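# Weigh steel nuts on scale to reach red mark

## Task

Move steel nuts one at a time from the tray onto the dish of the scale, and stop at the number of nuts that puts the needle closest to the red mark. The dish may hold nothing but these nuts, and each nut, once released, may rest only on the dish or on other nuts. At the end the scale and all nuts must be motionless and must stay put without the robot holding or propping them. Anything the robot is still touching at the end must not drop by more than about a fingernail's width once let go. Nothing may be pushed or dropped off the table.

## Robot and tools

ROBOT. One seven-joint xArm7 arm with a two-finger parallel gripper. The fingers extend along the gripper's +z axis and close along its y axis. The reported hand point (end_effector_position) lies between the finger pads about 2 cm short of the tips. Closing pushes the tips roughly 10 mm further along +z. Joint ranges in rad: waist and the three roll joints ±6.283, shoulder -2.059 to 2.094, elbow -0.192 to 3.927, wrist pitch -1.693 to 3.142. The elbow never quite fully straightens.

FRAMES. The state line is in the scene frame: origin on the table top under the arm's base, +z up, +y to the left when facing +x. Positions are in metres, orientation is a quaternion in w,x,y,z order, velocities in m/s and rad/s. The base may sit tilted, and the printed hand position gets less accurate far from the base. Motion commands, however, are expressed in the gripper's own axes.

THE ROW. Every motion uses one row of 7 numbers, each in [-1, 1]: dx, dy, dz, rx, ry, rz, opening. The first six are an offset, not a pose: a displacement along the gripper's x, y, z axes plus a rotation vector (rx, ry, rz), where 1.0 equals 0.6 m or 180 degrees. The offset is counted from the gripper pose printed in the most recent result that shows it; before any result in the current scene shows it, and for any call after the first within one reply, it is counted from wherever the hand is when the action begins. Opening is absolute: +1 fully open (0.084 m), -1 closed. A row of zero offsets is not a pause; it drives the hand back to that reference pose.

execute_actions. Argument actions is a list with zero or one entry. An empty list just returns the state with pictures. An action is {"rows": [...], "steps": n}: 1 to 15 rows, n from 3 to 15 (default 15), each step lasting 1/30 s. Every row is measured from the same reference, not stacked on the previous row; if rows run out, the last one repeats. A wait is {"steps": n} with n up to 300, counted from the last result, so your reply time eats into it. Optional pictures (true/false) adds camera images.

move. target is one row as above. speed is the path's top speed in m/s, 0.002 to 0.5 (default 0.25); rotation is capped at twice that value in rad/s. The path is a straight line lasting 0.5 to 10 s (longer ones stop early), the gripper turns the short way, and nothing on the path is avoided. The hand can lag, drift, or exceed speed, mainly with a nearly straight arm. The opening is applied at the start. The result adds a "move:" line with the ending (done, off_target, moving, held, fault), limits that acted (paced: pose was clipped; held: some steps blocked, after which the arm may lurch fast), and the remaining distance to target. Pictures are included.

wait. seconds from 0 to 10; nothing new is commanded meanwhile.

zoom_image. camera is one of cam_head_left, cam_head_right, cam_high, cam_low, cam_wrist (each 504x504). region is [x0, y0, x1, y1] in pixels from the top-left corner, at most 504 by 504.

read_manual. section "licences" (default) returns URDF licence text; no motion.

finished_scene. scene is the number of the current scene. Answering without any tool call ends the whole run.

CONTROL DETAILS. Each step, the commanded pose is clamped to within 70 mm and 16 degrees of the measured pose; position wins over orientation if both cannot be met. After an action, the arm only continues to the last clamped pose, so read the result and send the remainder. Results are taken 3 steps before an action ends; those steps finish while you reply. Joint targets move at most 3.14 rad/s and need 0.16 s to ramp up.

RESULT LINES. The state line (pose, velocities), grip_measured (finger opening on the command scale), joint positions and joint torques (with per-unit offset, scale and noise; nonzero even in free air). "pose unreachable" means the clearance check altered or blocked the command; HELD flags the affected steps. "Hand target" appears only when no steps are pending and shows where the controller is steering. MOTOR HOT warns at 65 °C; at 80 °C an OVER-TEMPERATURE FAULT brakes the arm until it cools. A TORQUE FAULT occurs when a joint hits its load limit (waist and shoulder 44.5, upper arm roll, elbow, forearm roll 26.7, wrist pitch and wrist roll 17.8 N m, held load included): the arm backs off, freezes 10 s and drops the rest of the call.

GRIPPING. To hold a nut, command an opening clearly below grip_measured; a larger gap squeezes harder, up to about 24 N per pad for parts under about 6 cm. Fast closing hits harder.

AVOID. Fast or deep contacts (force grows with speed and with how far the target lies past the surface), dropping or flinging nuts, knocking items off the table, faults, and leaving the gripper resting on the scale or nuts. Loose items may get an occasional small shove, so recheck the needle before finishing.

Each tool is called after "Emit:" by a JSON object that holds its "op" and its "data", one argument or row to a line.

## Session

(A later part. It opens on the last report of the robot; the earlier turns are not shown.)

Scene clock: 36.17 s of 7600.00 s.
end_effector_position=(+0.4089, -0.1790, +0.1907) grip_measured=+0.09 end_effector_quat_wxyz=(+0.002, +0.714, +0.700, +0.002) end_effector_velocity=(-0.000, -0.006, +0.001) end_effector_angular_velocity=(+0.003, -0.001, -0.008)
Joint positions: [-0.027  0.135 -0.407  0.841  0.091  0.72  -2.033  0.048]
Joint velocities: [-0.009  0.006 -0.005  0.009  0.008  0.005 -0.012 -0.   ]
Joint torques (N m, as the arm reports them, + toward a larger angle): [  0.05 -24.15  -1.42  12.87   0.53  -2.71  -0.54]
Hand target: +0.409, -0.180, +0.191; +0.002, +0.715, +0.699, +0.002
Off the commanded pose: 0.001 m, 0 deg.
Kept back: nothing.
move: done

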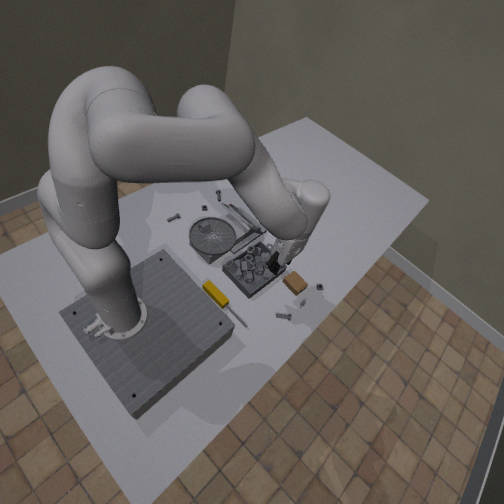

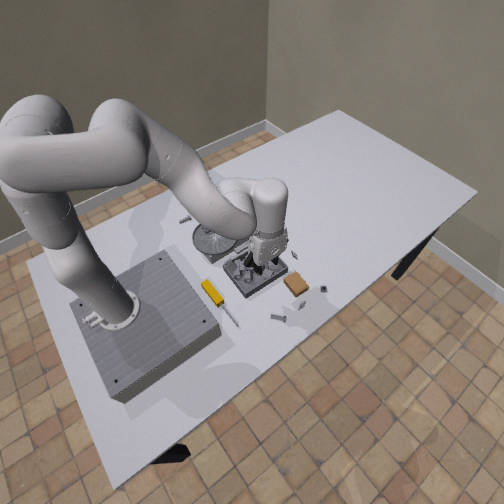

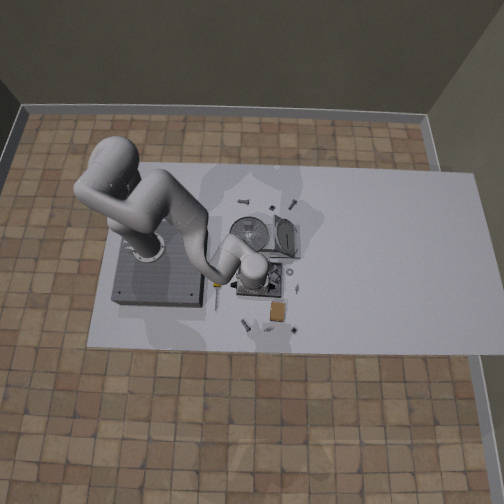

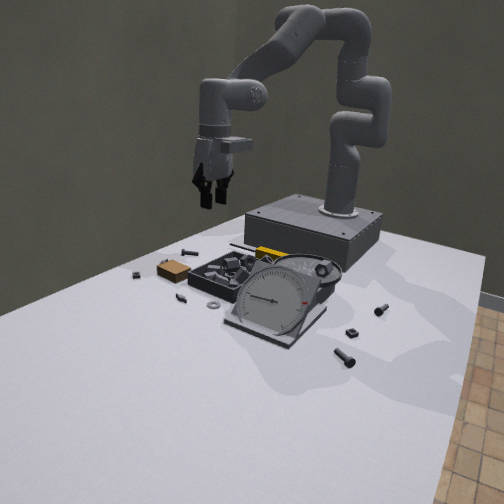

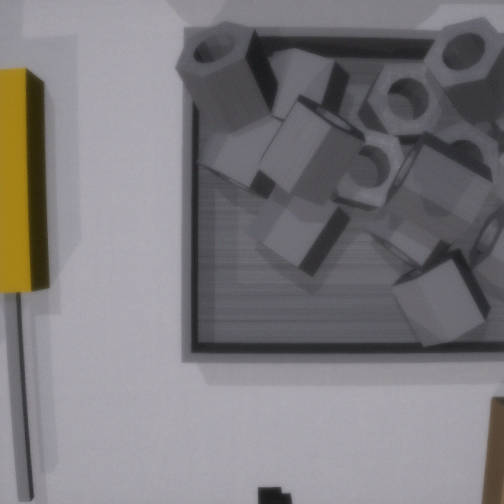

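Emit:
{"op": "move", "data": {
  "target": [0.076,0.096,0.17,0,0,-0.167,0.15],
  "speed": 0.15
}}

Emit:
{"op": "move", "data": {
  "target": [0,0,0.072,0,0,0,0.15],
  "speed": 0.03
}}

Scene clock: 38.53 s of 7600.00 s.
end_effector_position=(+0.4677, -0.1346, +0.0890) grip_measured=+0.14 end_effector_quat_wxyz=(+0.003, +0.509, +0.861, +0.001) end_effector_velocity=(+0.001, +0.001, -0.001) end_effector_angular_velocity=(+0.001, -0.002, +0.006)
Joint positions: [-0.07   0.478 -0.219  0.971  0.22   0.513 -2.514  0.05 ]
Joint velocities: [-0.002  0.003  0.004  0.002  0.002 -0.003 -0.006 -0.   ]
Joint torques (N m, as the arm reports them, + toward a larger angle): [  0.33 -31.95  -2.8   11.07   0.6   -2.82  -0.63]
Hand target: +0.468, -0.134, +0.089; +0.003, +0.509, +0.861, +0.001
Off the commanded pose: 0.000 m, 0 deg.
Kept back: nothing.
move: done

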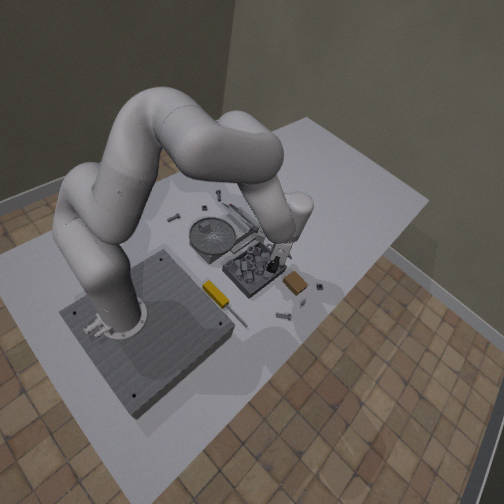

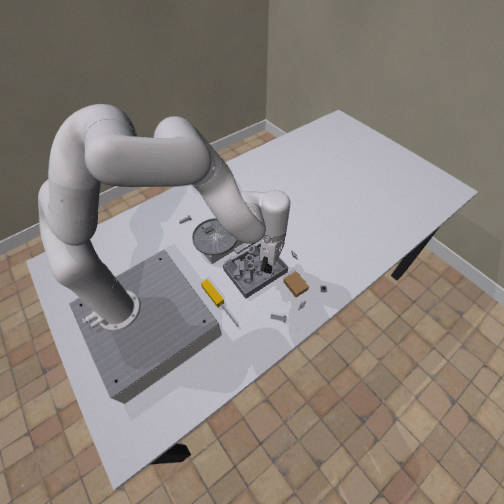

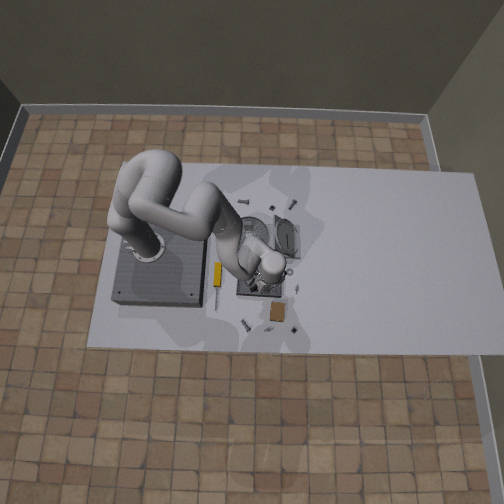

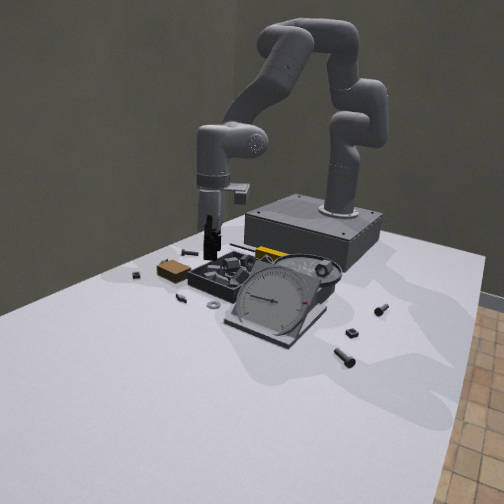

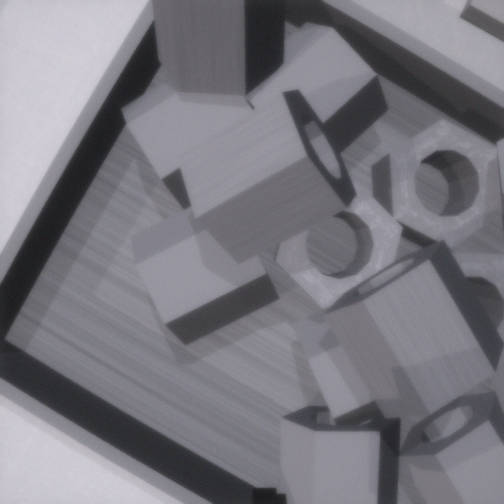

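Scene clock: 40.23 s of 7600.00 s.
end_effector_position=(+0.4749, -0.1369, +0.0528) grip_measured=+0.15 end_effector_quat_wxyz=(+0.012, +0.509, +0.861, +0.004) end_effector_velocity=(-0.001, +0.001, -0.000) end_effector_angular_velocity=(+0.005, +0.002, +0.001)
Joint positions: [-0.099  0.583 -0.181  0.999  0.263  0.418 -2.547  0.05 ]
Joint velocities: [-0.002 -0.     0.004 -0.     0.003  0.003 -0.003 -0.   ]
Joint torques (N m, as the arm reports them, + toward a larger angle): [ 0.04  0.64  2.2  -1.28  1.57  1.41 -0.32]
Hand target: +0.468, -0.135, +0.046; +0.003, +0.509, +0.861, +0.001
Off the commanded pose: 0.010 m, 1 deg.
Kept back: nothing.
move: off_target

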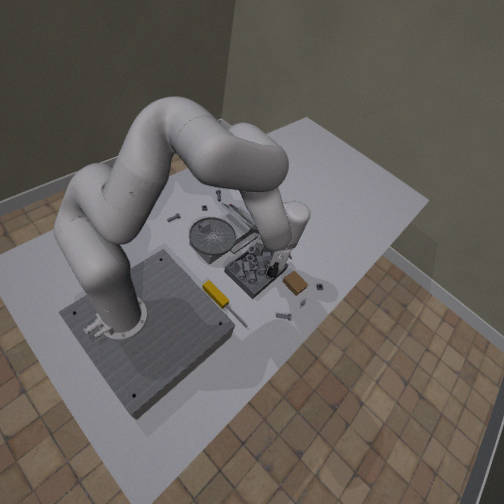

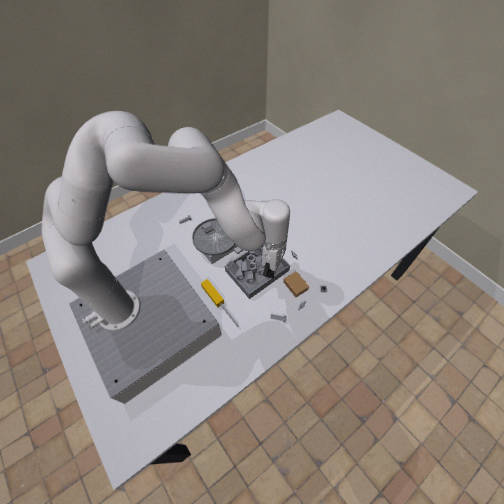

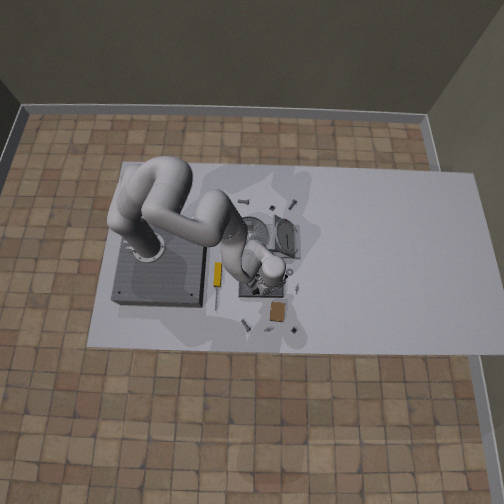

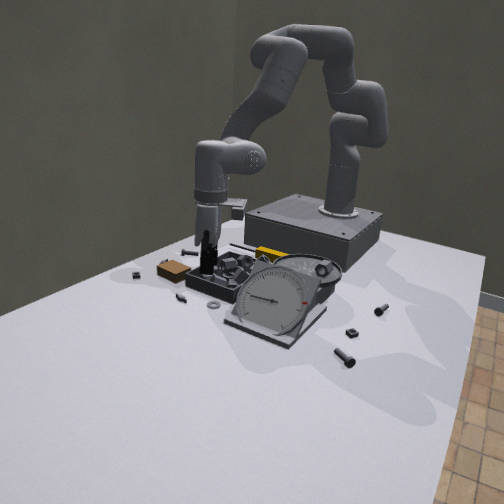

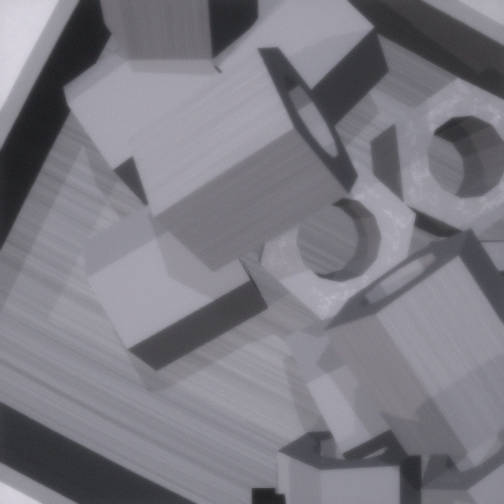

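Emit:
{"op": "move", "data": {
  "target": [0,0,-0.04,0,0,0,0.15],
  "speed": 0.04
}}

Emit:
{"op": "move", "data": {
  "target": [0,-0.016,0,0,0,0,0.15],
  "speed": 0.04
}}

Emit:
{"op": "move", "data": {
  "target": [0,0,0.05,0,0,0,0.15],
  "speed": 0.03
}}

Scene clock: 41.40 s of 7600.00 s.
end_effector_position=(+0.4741, -0.1366, +0.0764) grip_measured=+0.14 end_effector_quat_wxyz=(+0.011, +0.509, +0.861, +0.004) end_effector_velocity=(+0.001, -0.001, +0.002) end_effector_angular_velocity=(-0.001, -0.003, +0.000)
Joint positions: [-0.083  0.519 -0.203  0.984  0.239  0.468 -2.529  0.05 ]
Joint velocities: [ 0.001 -0.004 -0.002  0.001 -0.002  0.001  0.001  0.   ]
Joint torques (N m, as the arm reports them, + toward a larger angle): [  0.26 -32.9   -3.23  10.82   0.32  -2.84  -0.66]
Hand target: +0.474, -0.137, +0.077; +0.012, +0.509, +0.861, +0.004
Off the commanded pose: 0.001 m, 0 deg.
Kept back: nothing.
move: done

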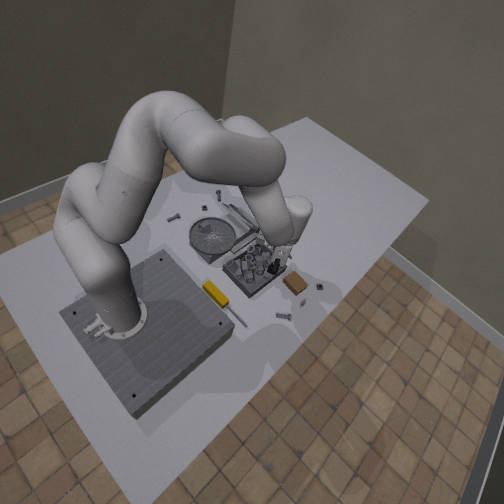

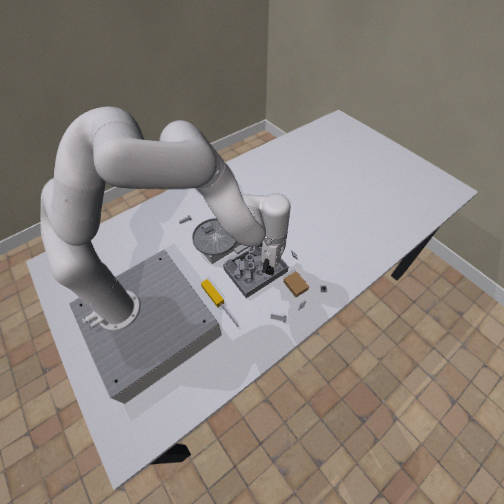

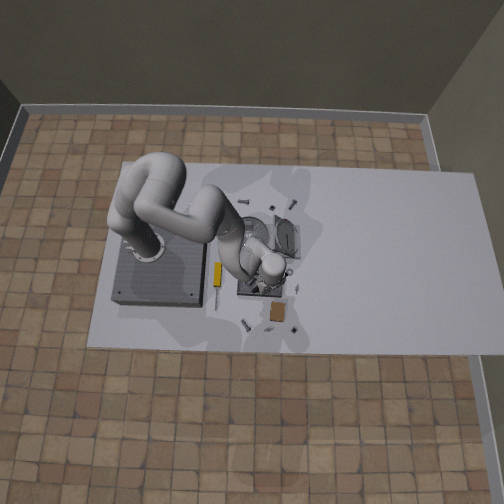

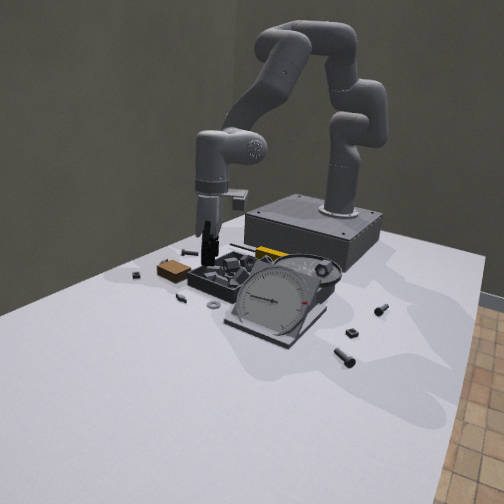

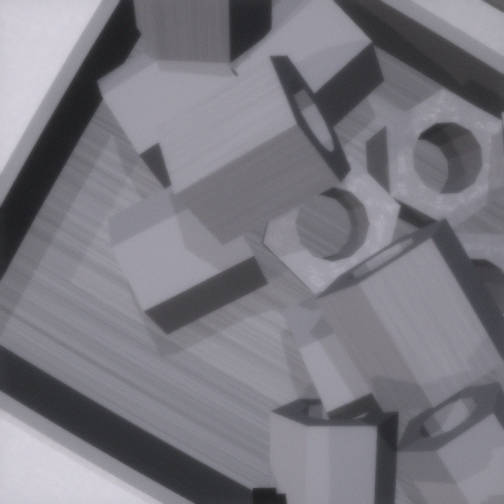

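Scene clock: 42.13 s of 7600.00 s.
end_effector_position=(+0.4658, -0.1412, +0.0762) grip_measured=+0.14 end_effector_quat_wxyz=(+0.011, +0.509, +0.861, +0.004) end_effector_velocity=(-0.000, +0.002, -0.000) end_effector_angular_velocity=(+0.002, +0.000, +0.004)
Joint positions: [-0.094  0.505 -0.204  0.958  0.241  0.456 -2.545  0.05 ]
Joint velocities: [ 0.    -0.001  0.003 -0.002  0.001 -0.    -0.002 -0.   ]
Joint torques (N m, as the arm reports them, + toward a larger angle): [  0.15 -31.98  -3.02  10.59   0.26  -2.7   -0.67]
Hand target: +0.466, -0.141, +0.076; +0.011, +0.509, +0.861, +0.004
Off the commanded pose: 0.000 m, 0 deg.
Kept back: nothing.
move: done

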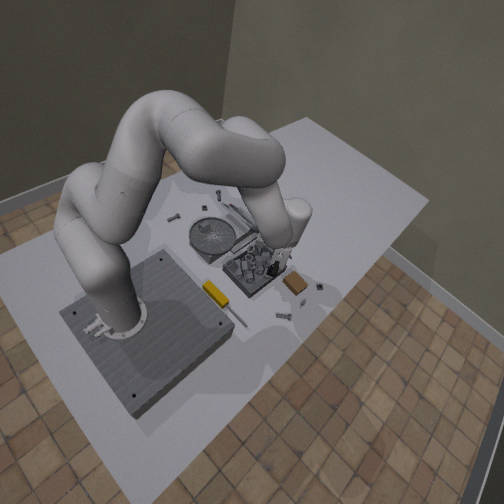

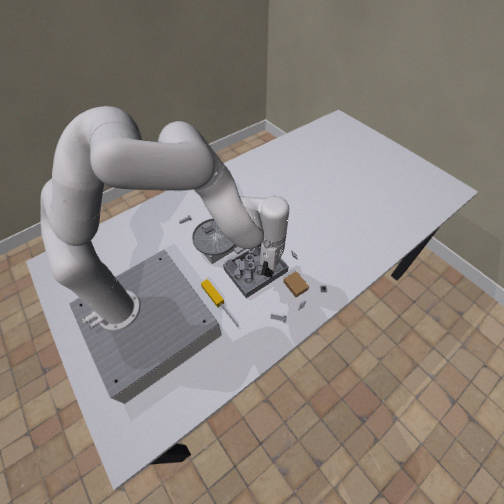

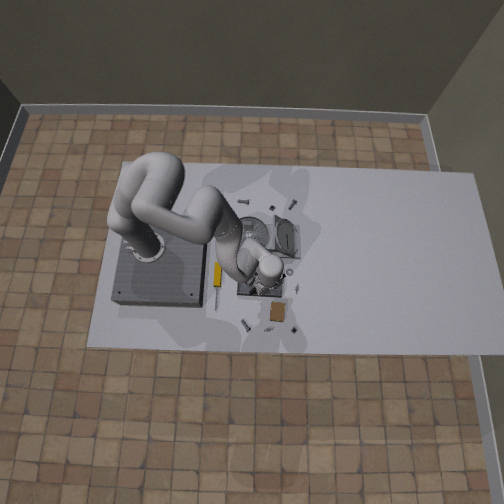

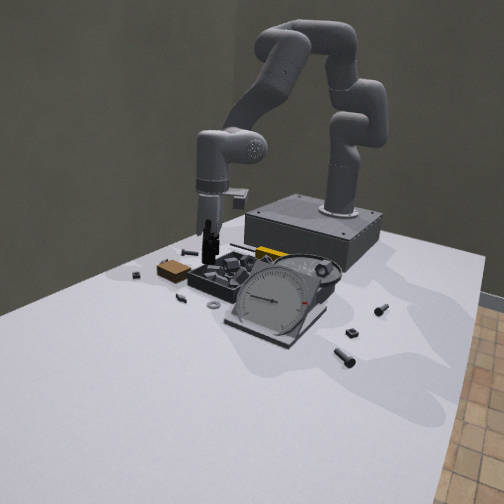

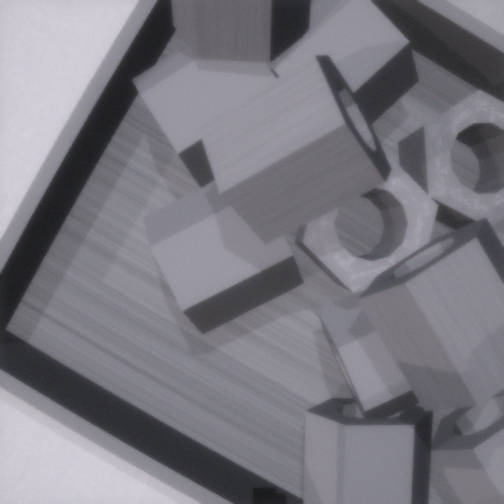

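Scene clock: 43.40 s of 7600.00 s.
end_effector_position=(+0.4728, -0.1435, +0.0528) grip_measured=+0.15 end_effector_quat_wxyz=(+0.020, +0.509, +0.860, +0.006) end_effector_velocity=(-0.000, +0.001, +0.000) end_effector_angular_velocity=(+0.004, -0.000, +0.002)
Joint positions: [-0.116  0.577 -0.176  0.984  0.271  0.391 -2.568  0.05 ]
Joint velocities: [-0.003 -0.003  0.004 -0.002  0.002  0.001 -0.004 -0.   ]
Joint torques (N m, as the arm reports them, + toward a larger angle): [ 0.36  0.29  1.89 -1.19  0.94  0.86 -0.65]
Hand target: +0.466, -0.141, +0.046; +0.011, +0.509, +0.861, +0.004
Off the commanded pose: 0.009 m, 1 deg.
Kept back: nothing.
move: off_target

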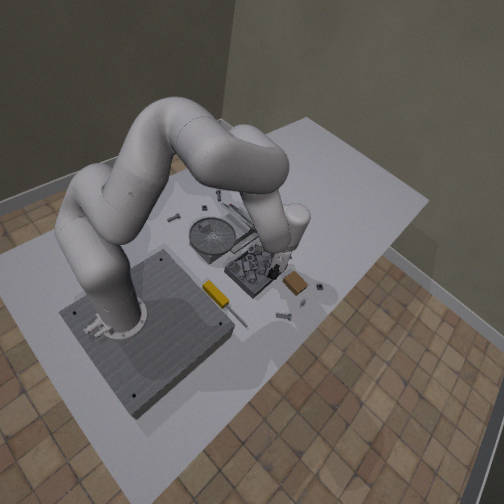

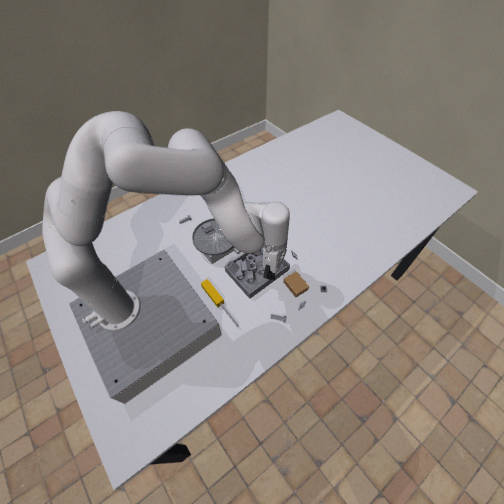

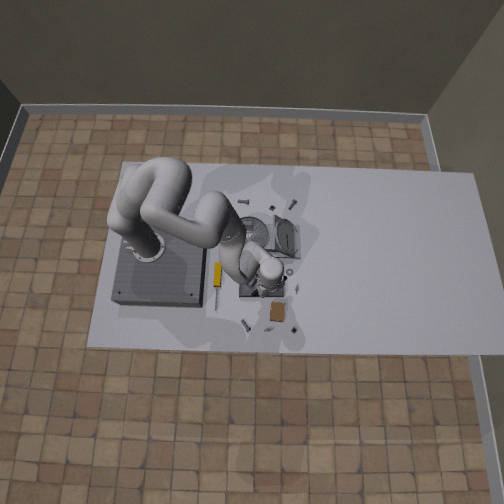

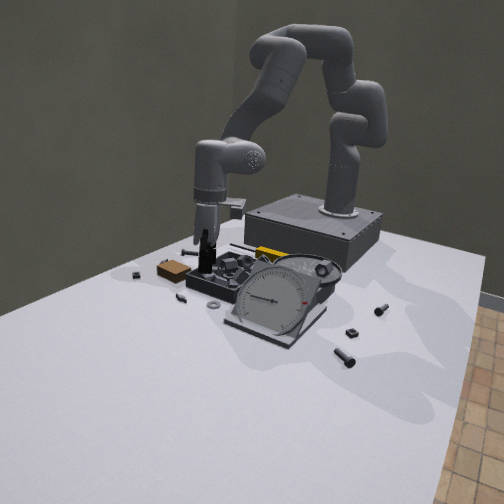

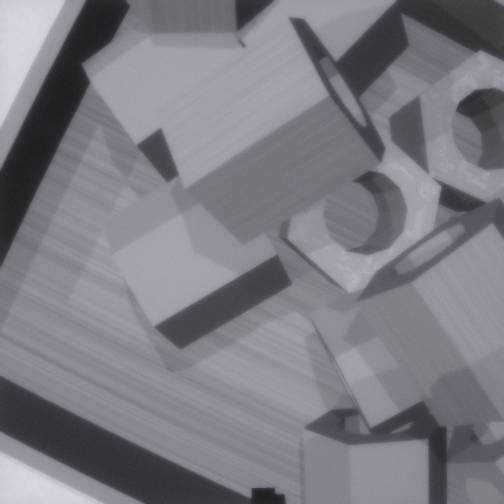

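Emit:
{"op": "move", "data": {
  "target": [0,0,-0.1,0.01,0.009,0,0.15],
  "speed": 0.08
}}

Emit:
{"op": "move", "data": {
  "target": [0.16,-0.045,0,0,0,0.333,0.15],
  "speed": 0.25
}}

Scene clock: 44.80 s of 7600.00 s.
end_effector_position=(+0.4703, -0.1427, +0.1124) grip_measured=+0.14 end_effector_quat_wxyz=(-0.001, +0.509, +0.861, -0.000) end_effector_velocity=(+0.001, -0.001, +0.002) end_effector_angular_velocity=(-0.002, -0.001, -0.001)
Joint positions: [-0.075  0.435 -0.236  0.995  0.19   0.587 -2.505  0.05 ]
Joint velocities: [ 0.    -0.003 -0.002  0.003 -0.003  0.004  0.002  0.   ]
Joint torques (N m, as the arm reports them, + toward a larger angle): [ -0.02 -31.95  -2.77  11.61   0.76  -2.83  -0.56]
Hand target: +0.471, -0.143, +0.113; -0.000, +0.509, +0.861, -0.000
Off the commanded pose: 0.000 m, 0 deg.
Kept back: nothing.
move: done

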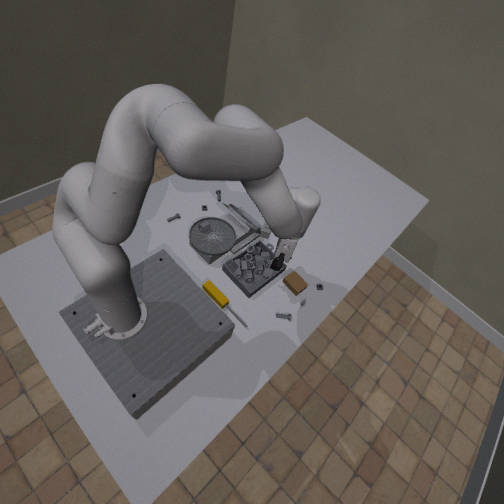

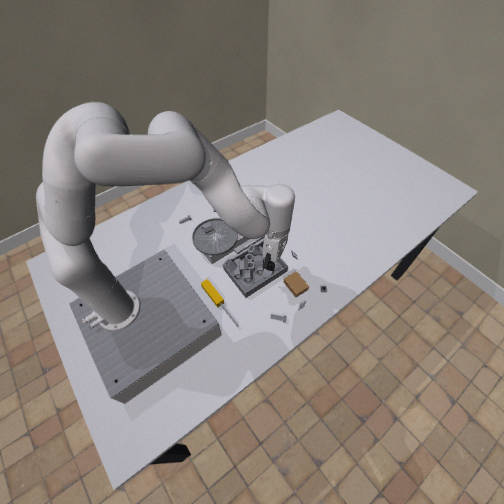

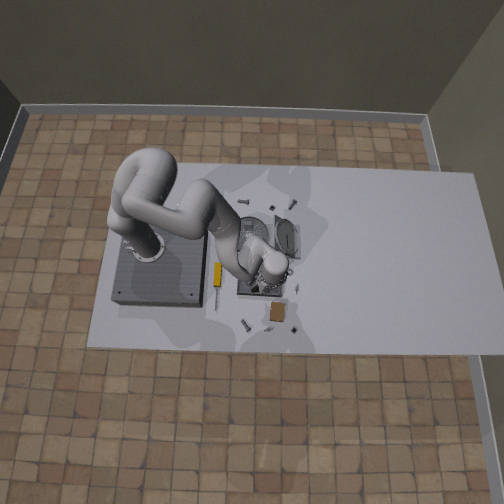

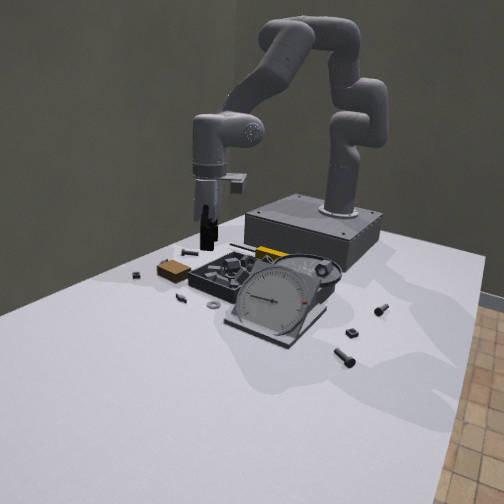

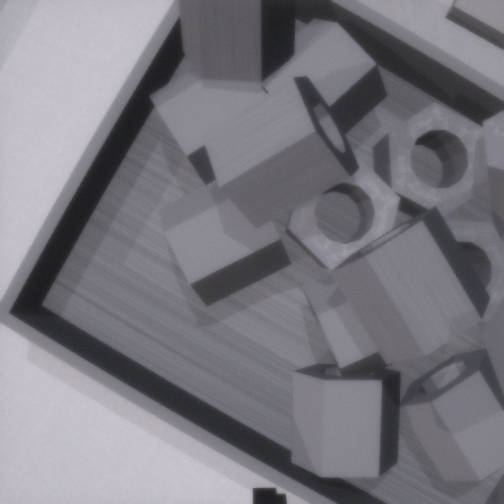

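Scene clock: 47.33 s of 7600.00 s.
end_effector_position=(+0.4005, -0.0714, +0.1127) grip_measured=+0.14 end_effector_quat_wxyz=(-0.001, +0.871, +0.491, -0.000) end_effector_velocity=(-0.001, +0.001, -0.000) end_effector_angular_velocity=(-0.002, +0.001, -0.008)
Joint positions: [ 0.247  0.24  -0.417  0.671  0.233  0.47  -1.379  0.05 ]
Joint velocities: [ 0.005 -0.001 -0.003 -0.003 -0.005 -0.001  0.015 -0.   ]
Joint torques (N m, as the arm reports them, + toward a larger angle): [  0.28 -23.87  -2.43  10.94   0.63  -2.76  -0.66]
Hand target: +0.400, -0.071, +0.113; -0.001, +0.871, +0.491, -0.000
Off the commanded pose: 0.000 m, 0 deg.
Kept back: nothing.
move: done

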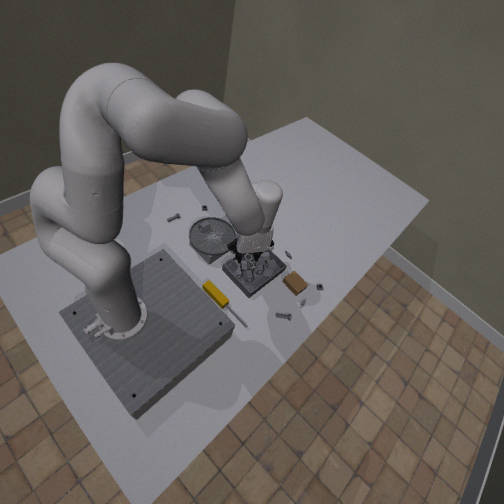

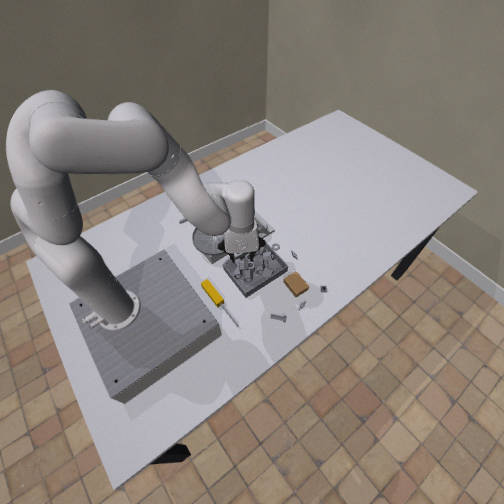

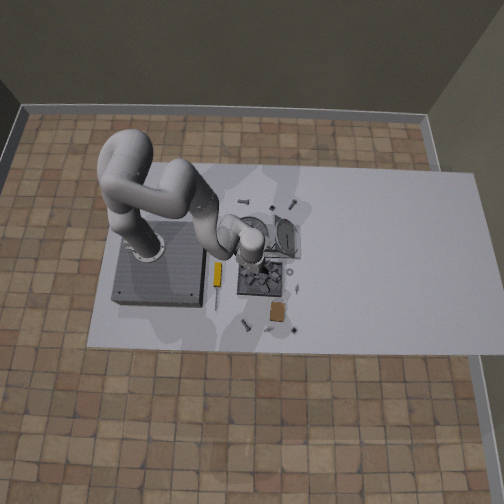

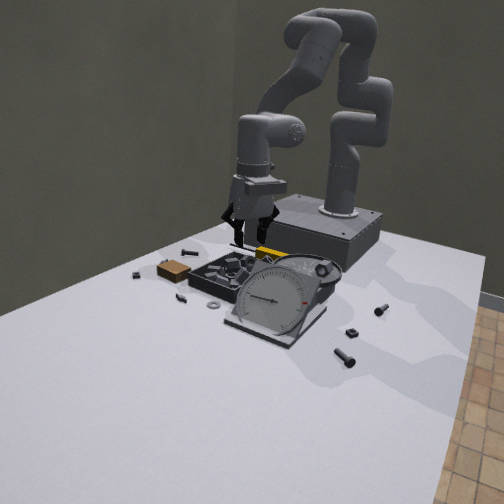

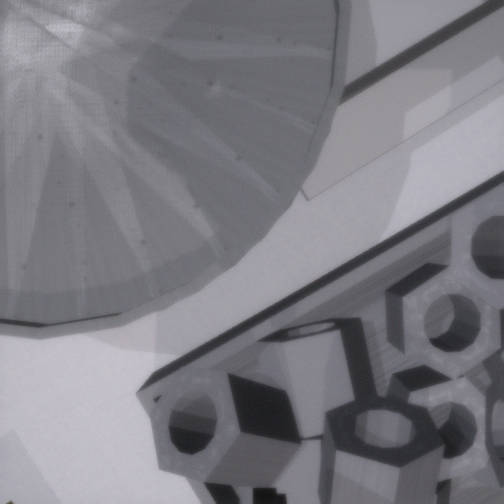

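Emit:
{"op": "move", "data": {
  "target": [-0.005,0.012,0.055,0,0,0,0.15],
  "speed": 0.03
}}

Scene clock: 49.00 s of 7600.00 s.
end_effector_position=(+0.4049, -0.0777, +0.0797) grip_measured=+0.14 end_effector_quat_wxyz=(-0.001, +0.871, +0.491, -0.000) end_effector_velocity=(+0.002, -0.000, -0.000) end_effector_angular_velocity=(+0.001, -0.004, -0.000)
Joint positions: [ 0.187  0.358 -0.351  0.702  0.342  0.394 -1.473  0.05 ]
Joint velocities: [-0.004  0.002  0.003  0.003  0.005 -0.003 -0.005  0.   ]
Joint torques (N m, as the arm reports them, + toward a larger angle): [  0.12 -26.06  -3.08  10.05   0.3   -2.86  -0.64]
Hand target: +0.405, -0.078, +0.080; -0.001, +0.871, +0.491, -0.000
Off the commanded pose: 0.000 m, 0 deg.
Kept back: nothing.
move: done

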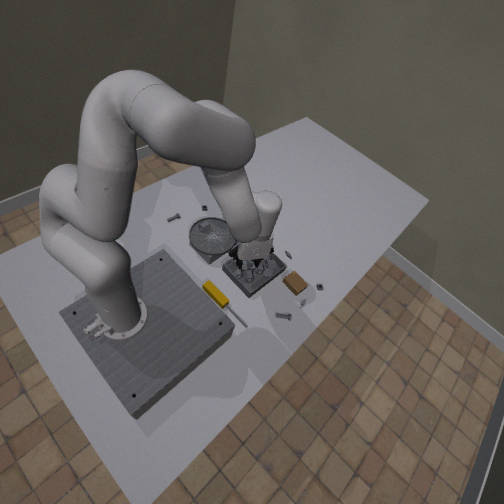

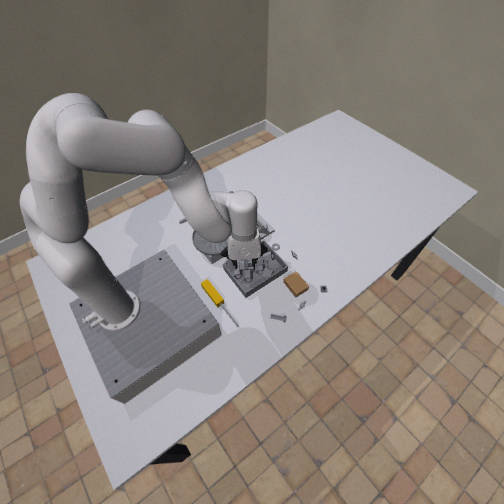

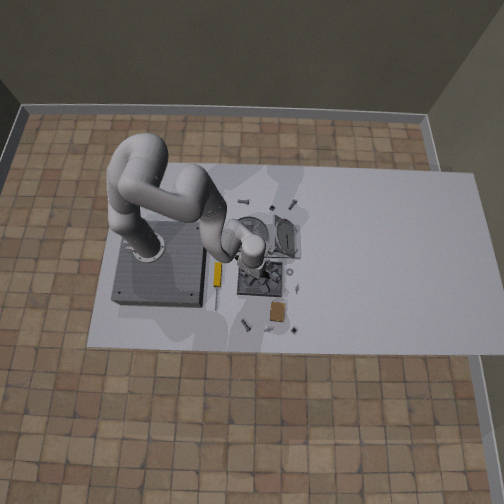

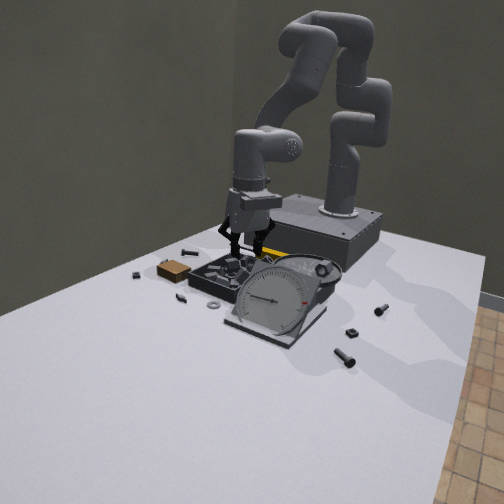

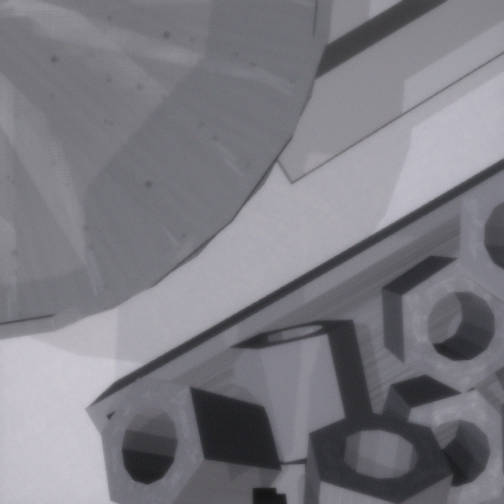

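Emit:
{"op": "move", "data": {
  "target": [0.008,-0.006,0.03,0,0,0,0.15],
  "speed": 0.02
}}

Emit:
{"op": "move", "data": {
  "target": [0,0,0,0,0,0,-0.6],
  "speed": 0.03
}}

Emit:
{"op": "move", "data": {
  "target": [0,0,-0.16,0,0,0,-0.6],
  "speed": 0.08
}}

Scene clock: 50.53 s of 7600.00 s.
end_effector_position=(+0.4039, -0.0714, +0.0616) grip_measured=+0.14 end_effector_quat_wxyz=(-0.001, +0.871, +0.491, -0.001) end_effector_velocity=(+0.001, +0.000, +0.000) end_effector_angular_velocity=(-0.001, -0.003, +0.001)
Joint positions: [ 0.169  0.41  -0.307  0.706  0.39   0.346 -1.495  0.05 ]
Joint velocities: [ 0.     0.     0.001  0.001  0.    -0.003 -0.     0.   ]
Joint torques (N m, as the arm reports them, + toward a larger angle): [  0.56 -25.03  -2.29   8.31   0.46  -2.28  -0.59]
Hand target: +0.404, -0.072, +0.062; -0.001, +0.871, +0.491, -0.000
Off the commanded pose: 0.000 m, 0 deg.
Kept back: nothing.
move: done

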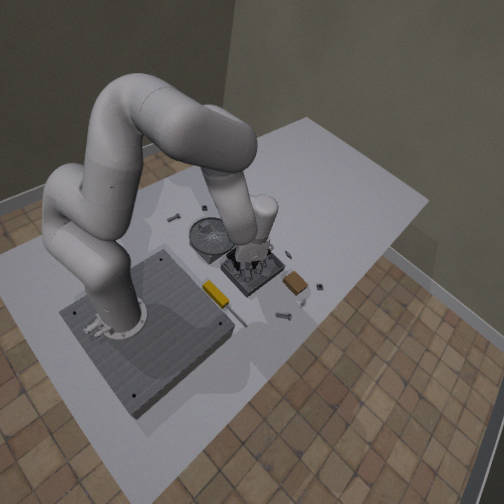

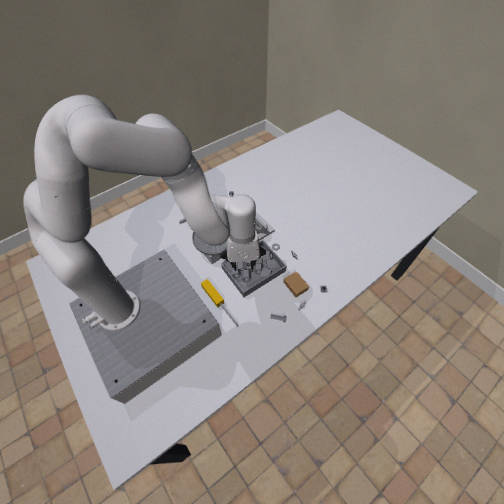

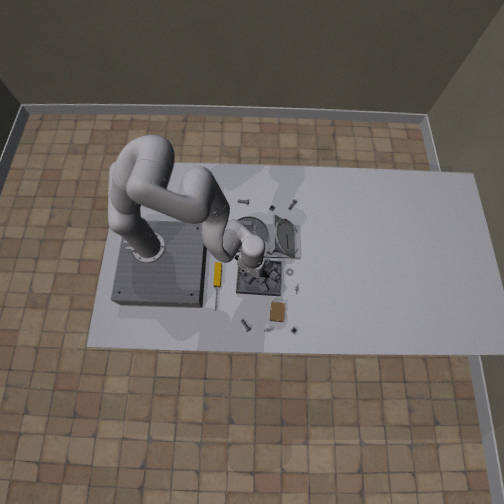

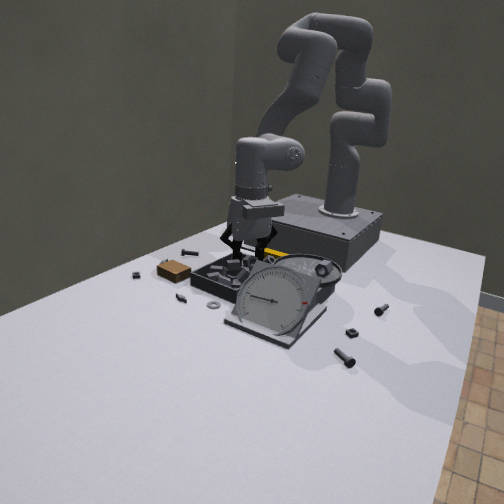

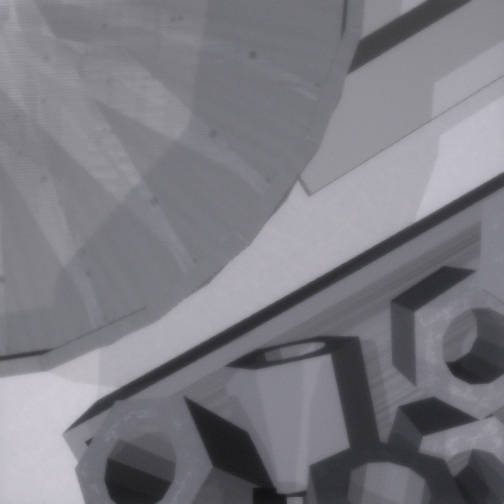

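Scene clock: 51.03 s of 7600.00 s.
end_effector_position=(+0.4037, -0.0714, +0.0614) grip_measured=-0.33 end_effector_quat_wxyz=(-0.002, +0.871, +0.491, -0.001) end_effector_velocity=(+0.002, -0.001, +0.001) end_effector_angular_velocity=(-0.001, -0.004, -0.001)
Joint positions: [ 0.169  0.41  -0.307  0.706  0.39   0.346 -1.495  0.03 ]
Joint velocities: [-0.001 -0.001 -0.001  0.002 -0.001 -0.001  0.    -0.   ]
Joint torques (N m, as the arm reports them, + toward a larger angle): [  0.37 -27.54  -3.29  10.25   0.45  -3.6   -0.6 ]
Hand target: +0.404, -0.071, +0.062; -0.001, +0.871, +0.491, -0.001
Off the commanded pose: 0.000 m, 0 deg.
Kept back: nothing.
move: done

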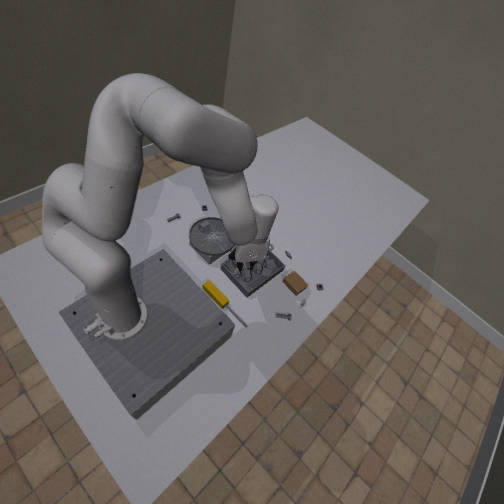

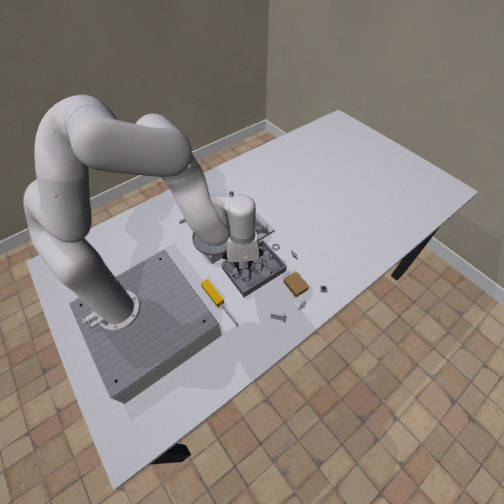

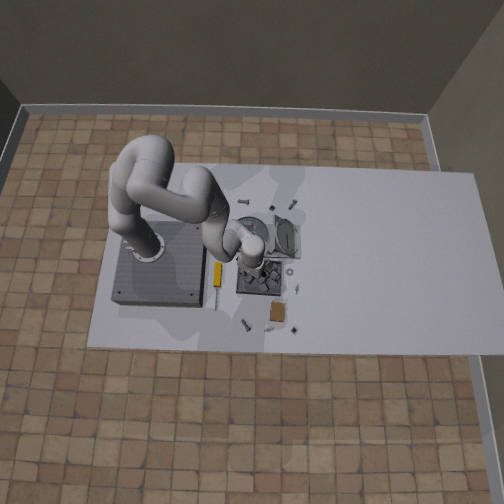

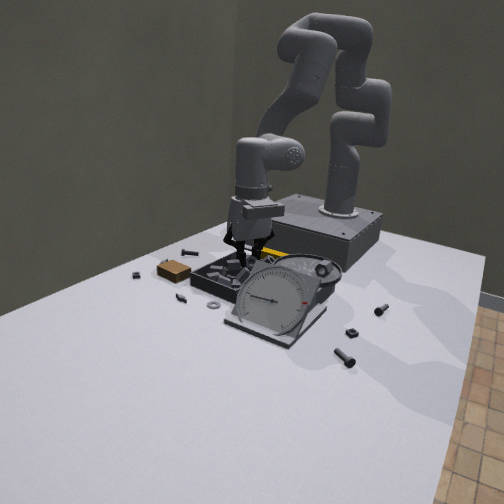

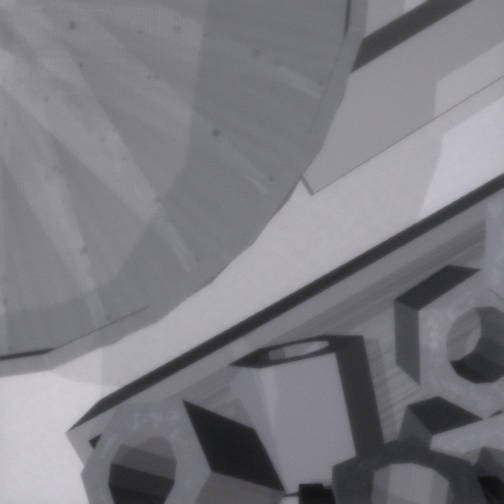

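Scene clock: 52.60 s of 7600.00 s.
end_effector_position=(+0.4040, -0.0716, +0.1573) grip_measured=-0.33 end_effector_quat_wxyz=(-0.002, +0.871, +0.491, -0.001) end_effector_velocity=(+0.001, -0.000, +0.002) end_effector_angular_velocity=(-0.000, -0.004, -0.002)
Joint positions: [ 0.268  0.115 -0.457  0.694  0.104  0.604 -1.285  0.03 ]
Joint velocities: [ 0.    -0.005 -0.001  0.002 -0.003  0.003  0.003 -0.   ]
Joint torques (N m, as the arm reports them, + toward a larger angle): [  0.02 -22.44  -1.27  12.11   0.41  -2.96  -0.55]
Hand target: +0.404, -0.072, +0.158; -0.002, +0.871, +0.491, -0.001
Off the commanded pose: 0.000 m, 0 deg.
Kept back: nothing.
move: done

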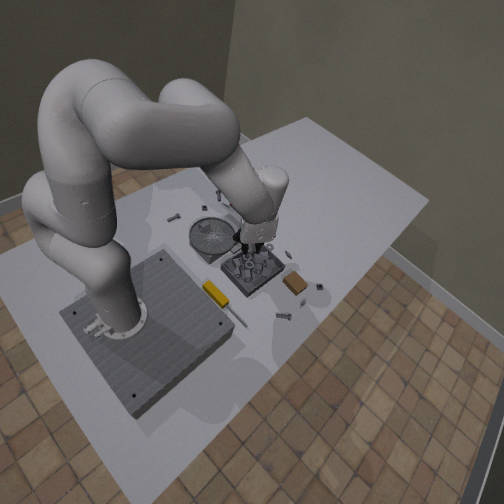

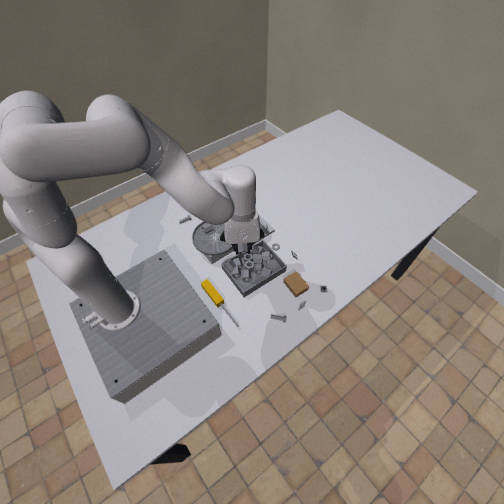

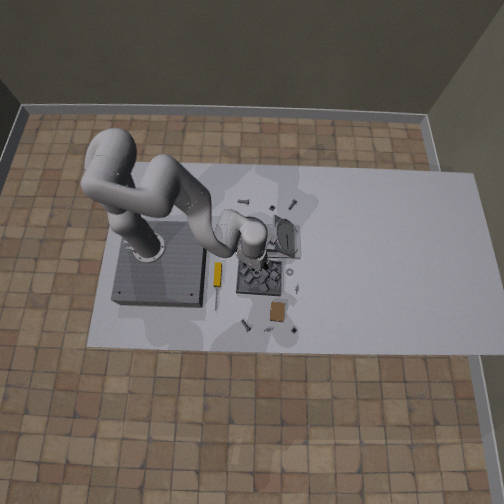

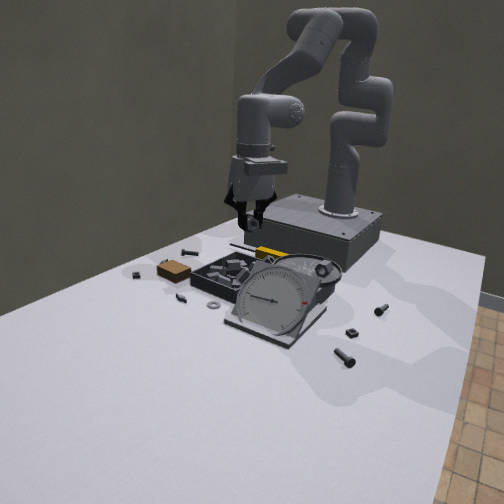

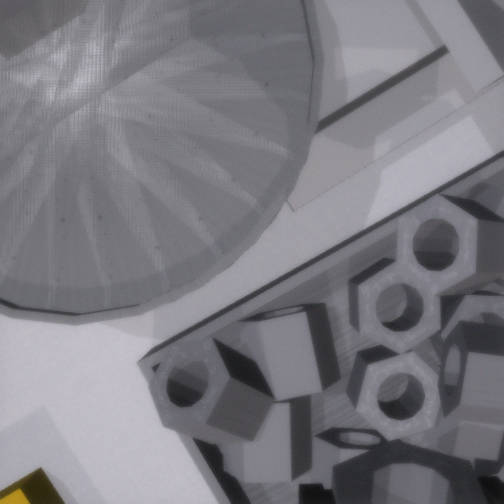

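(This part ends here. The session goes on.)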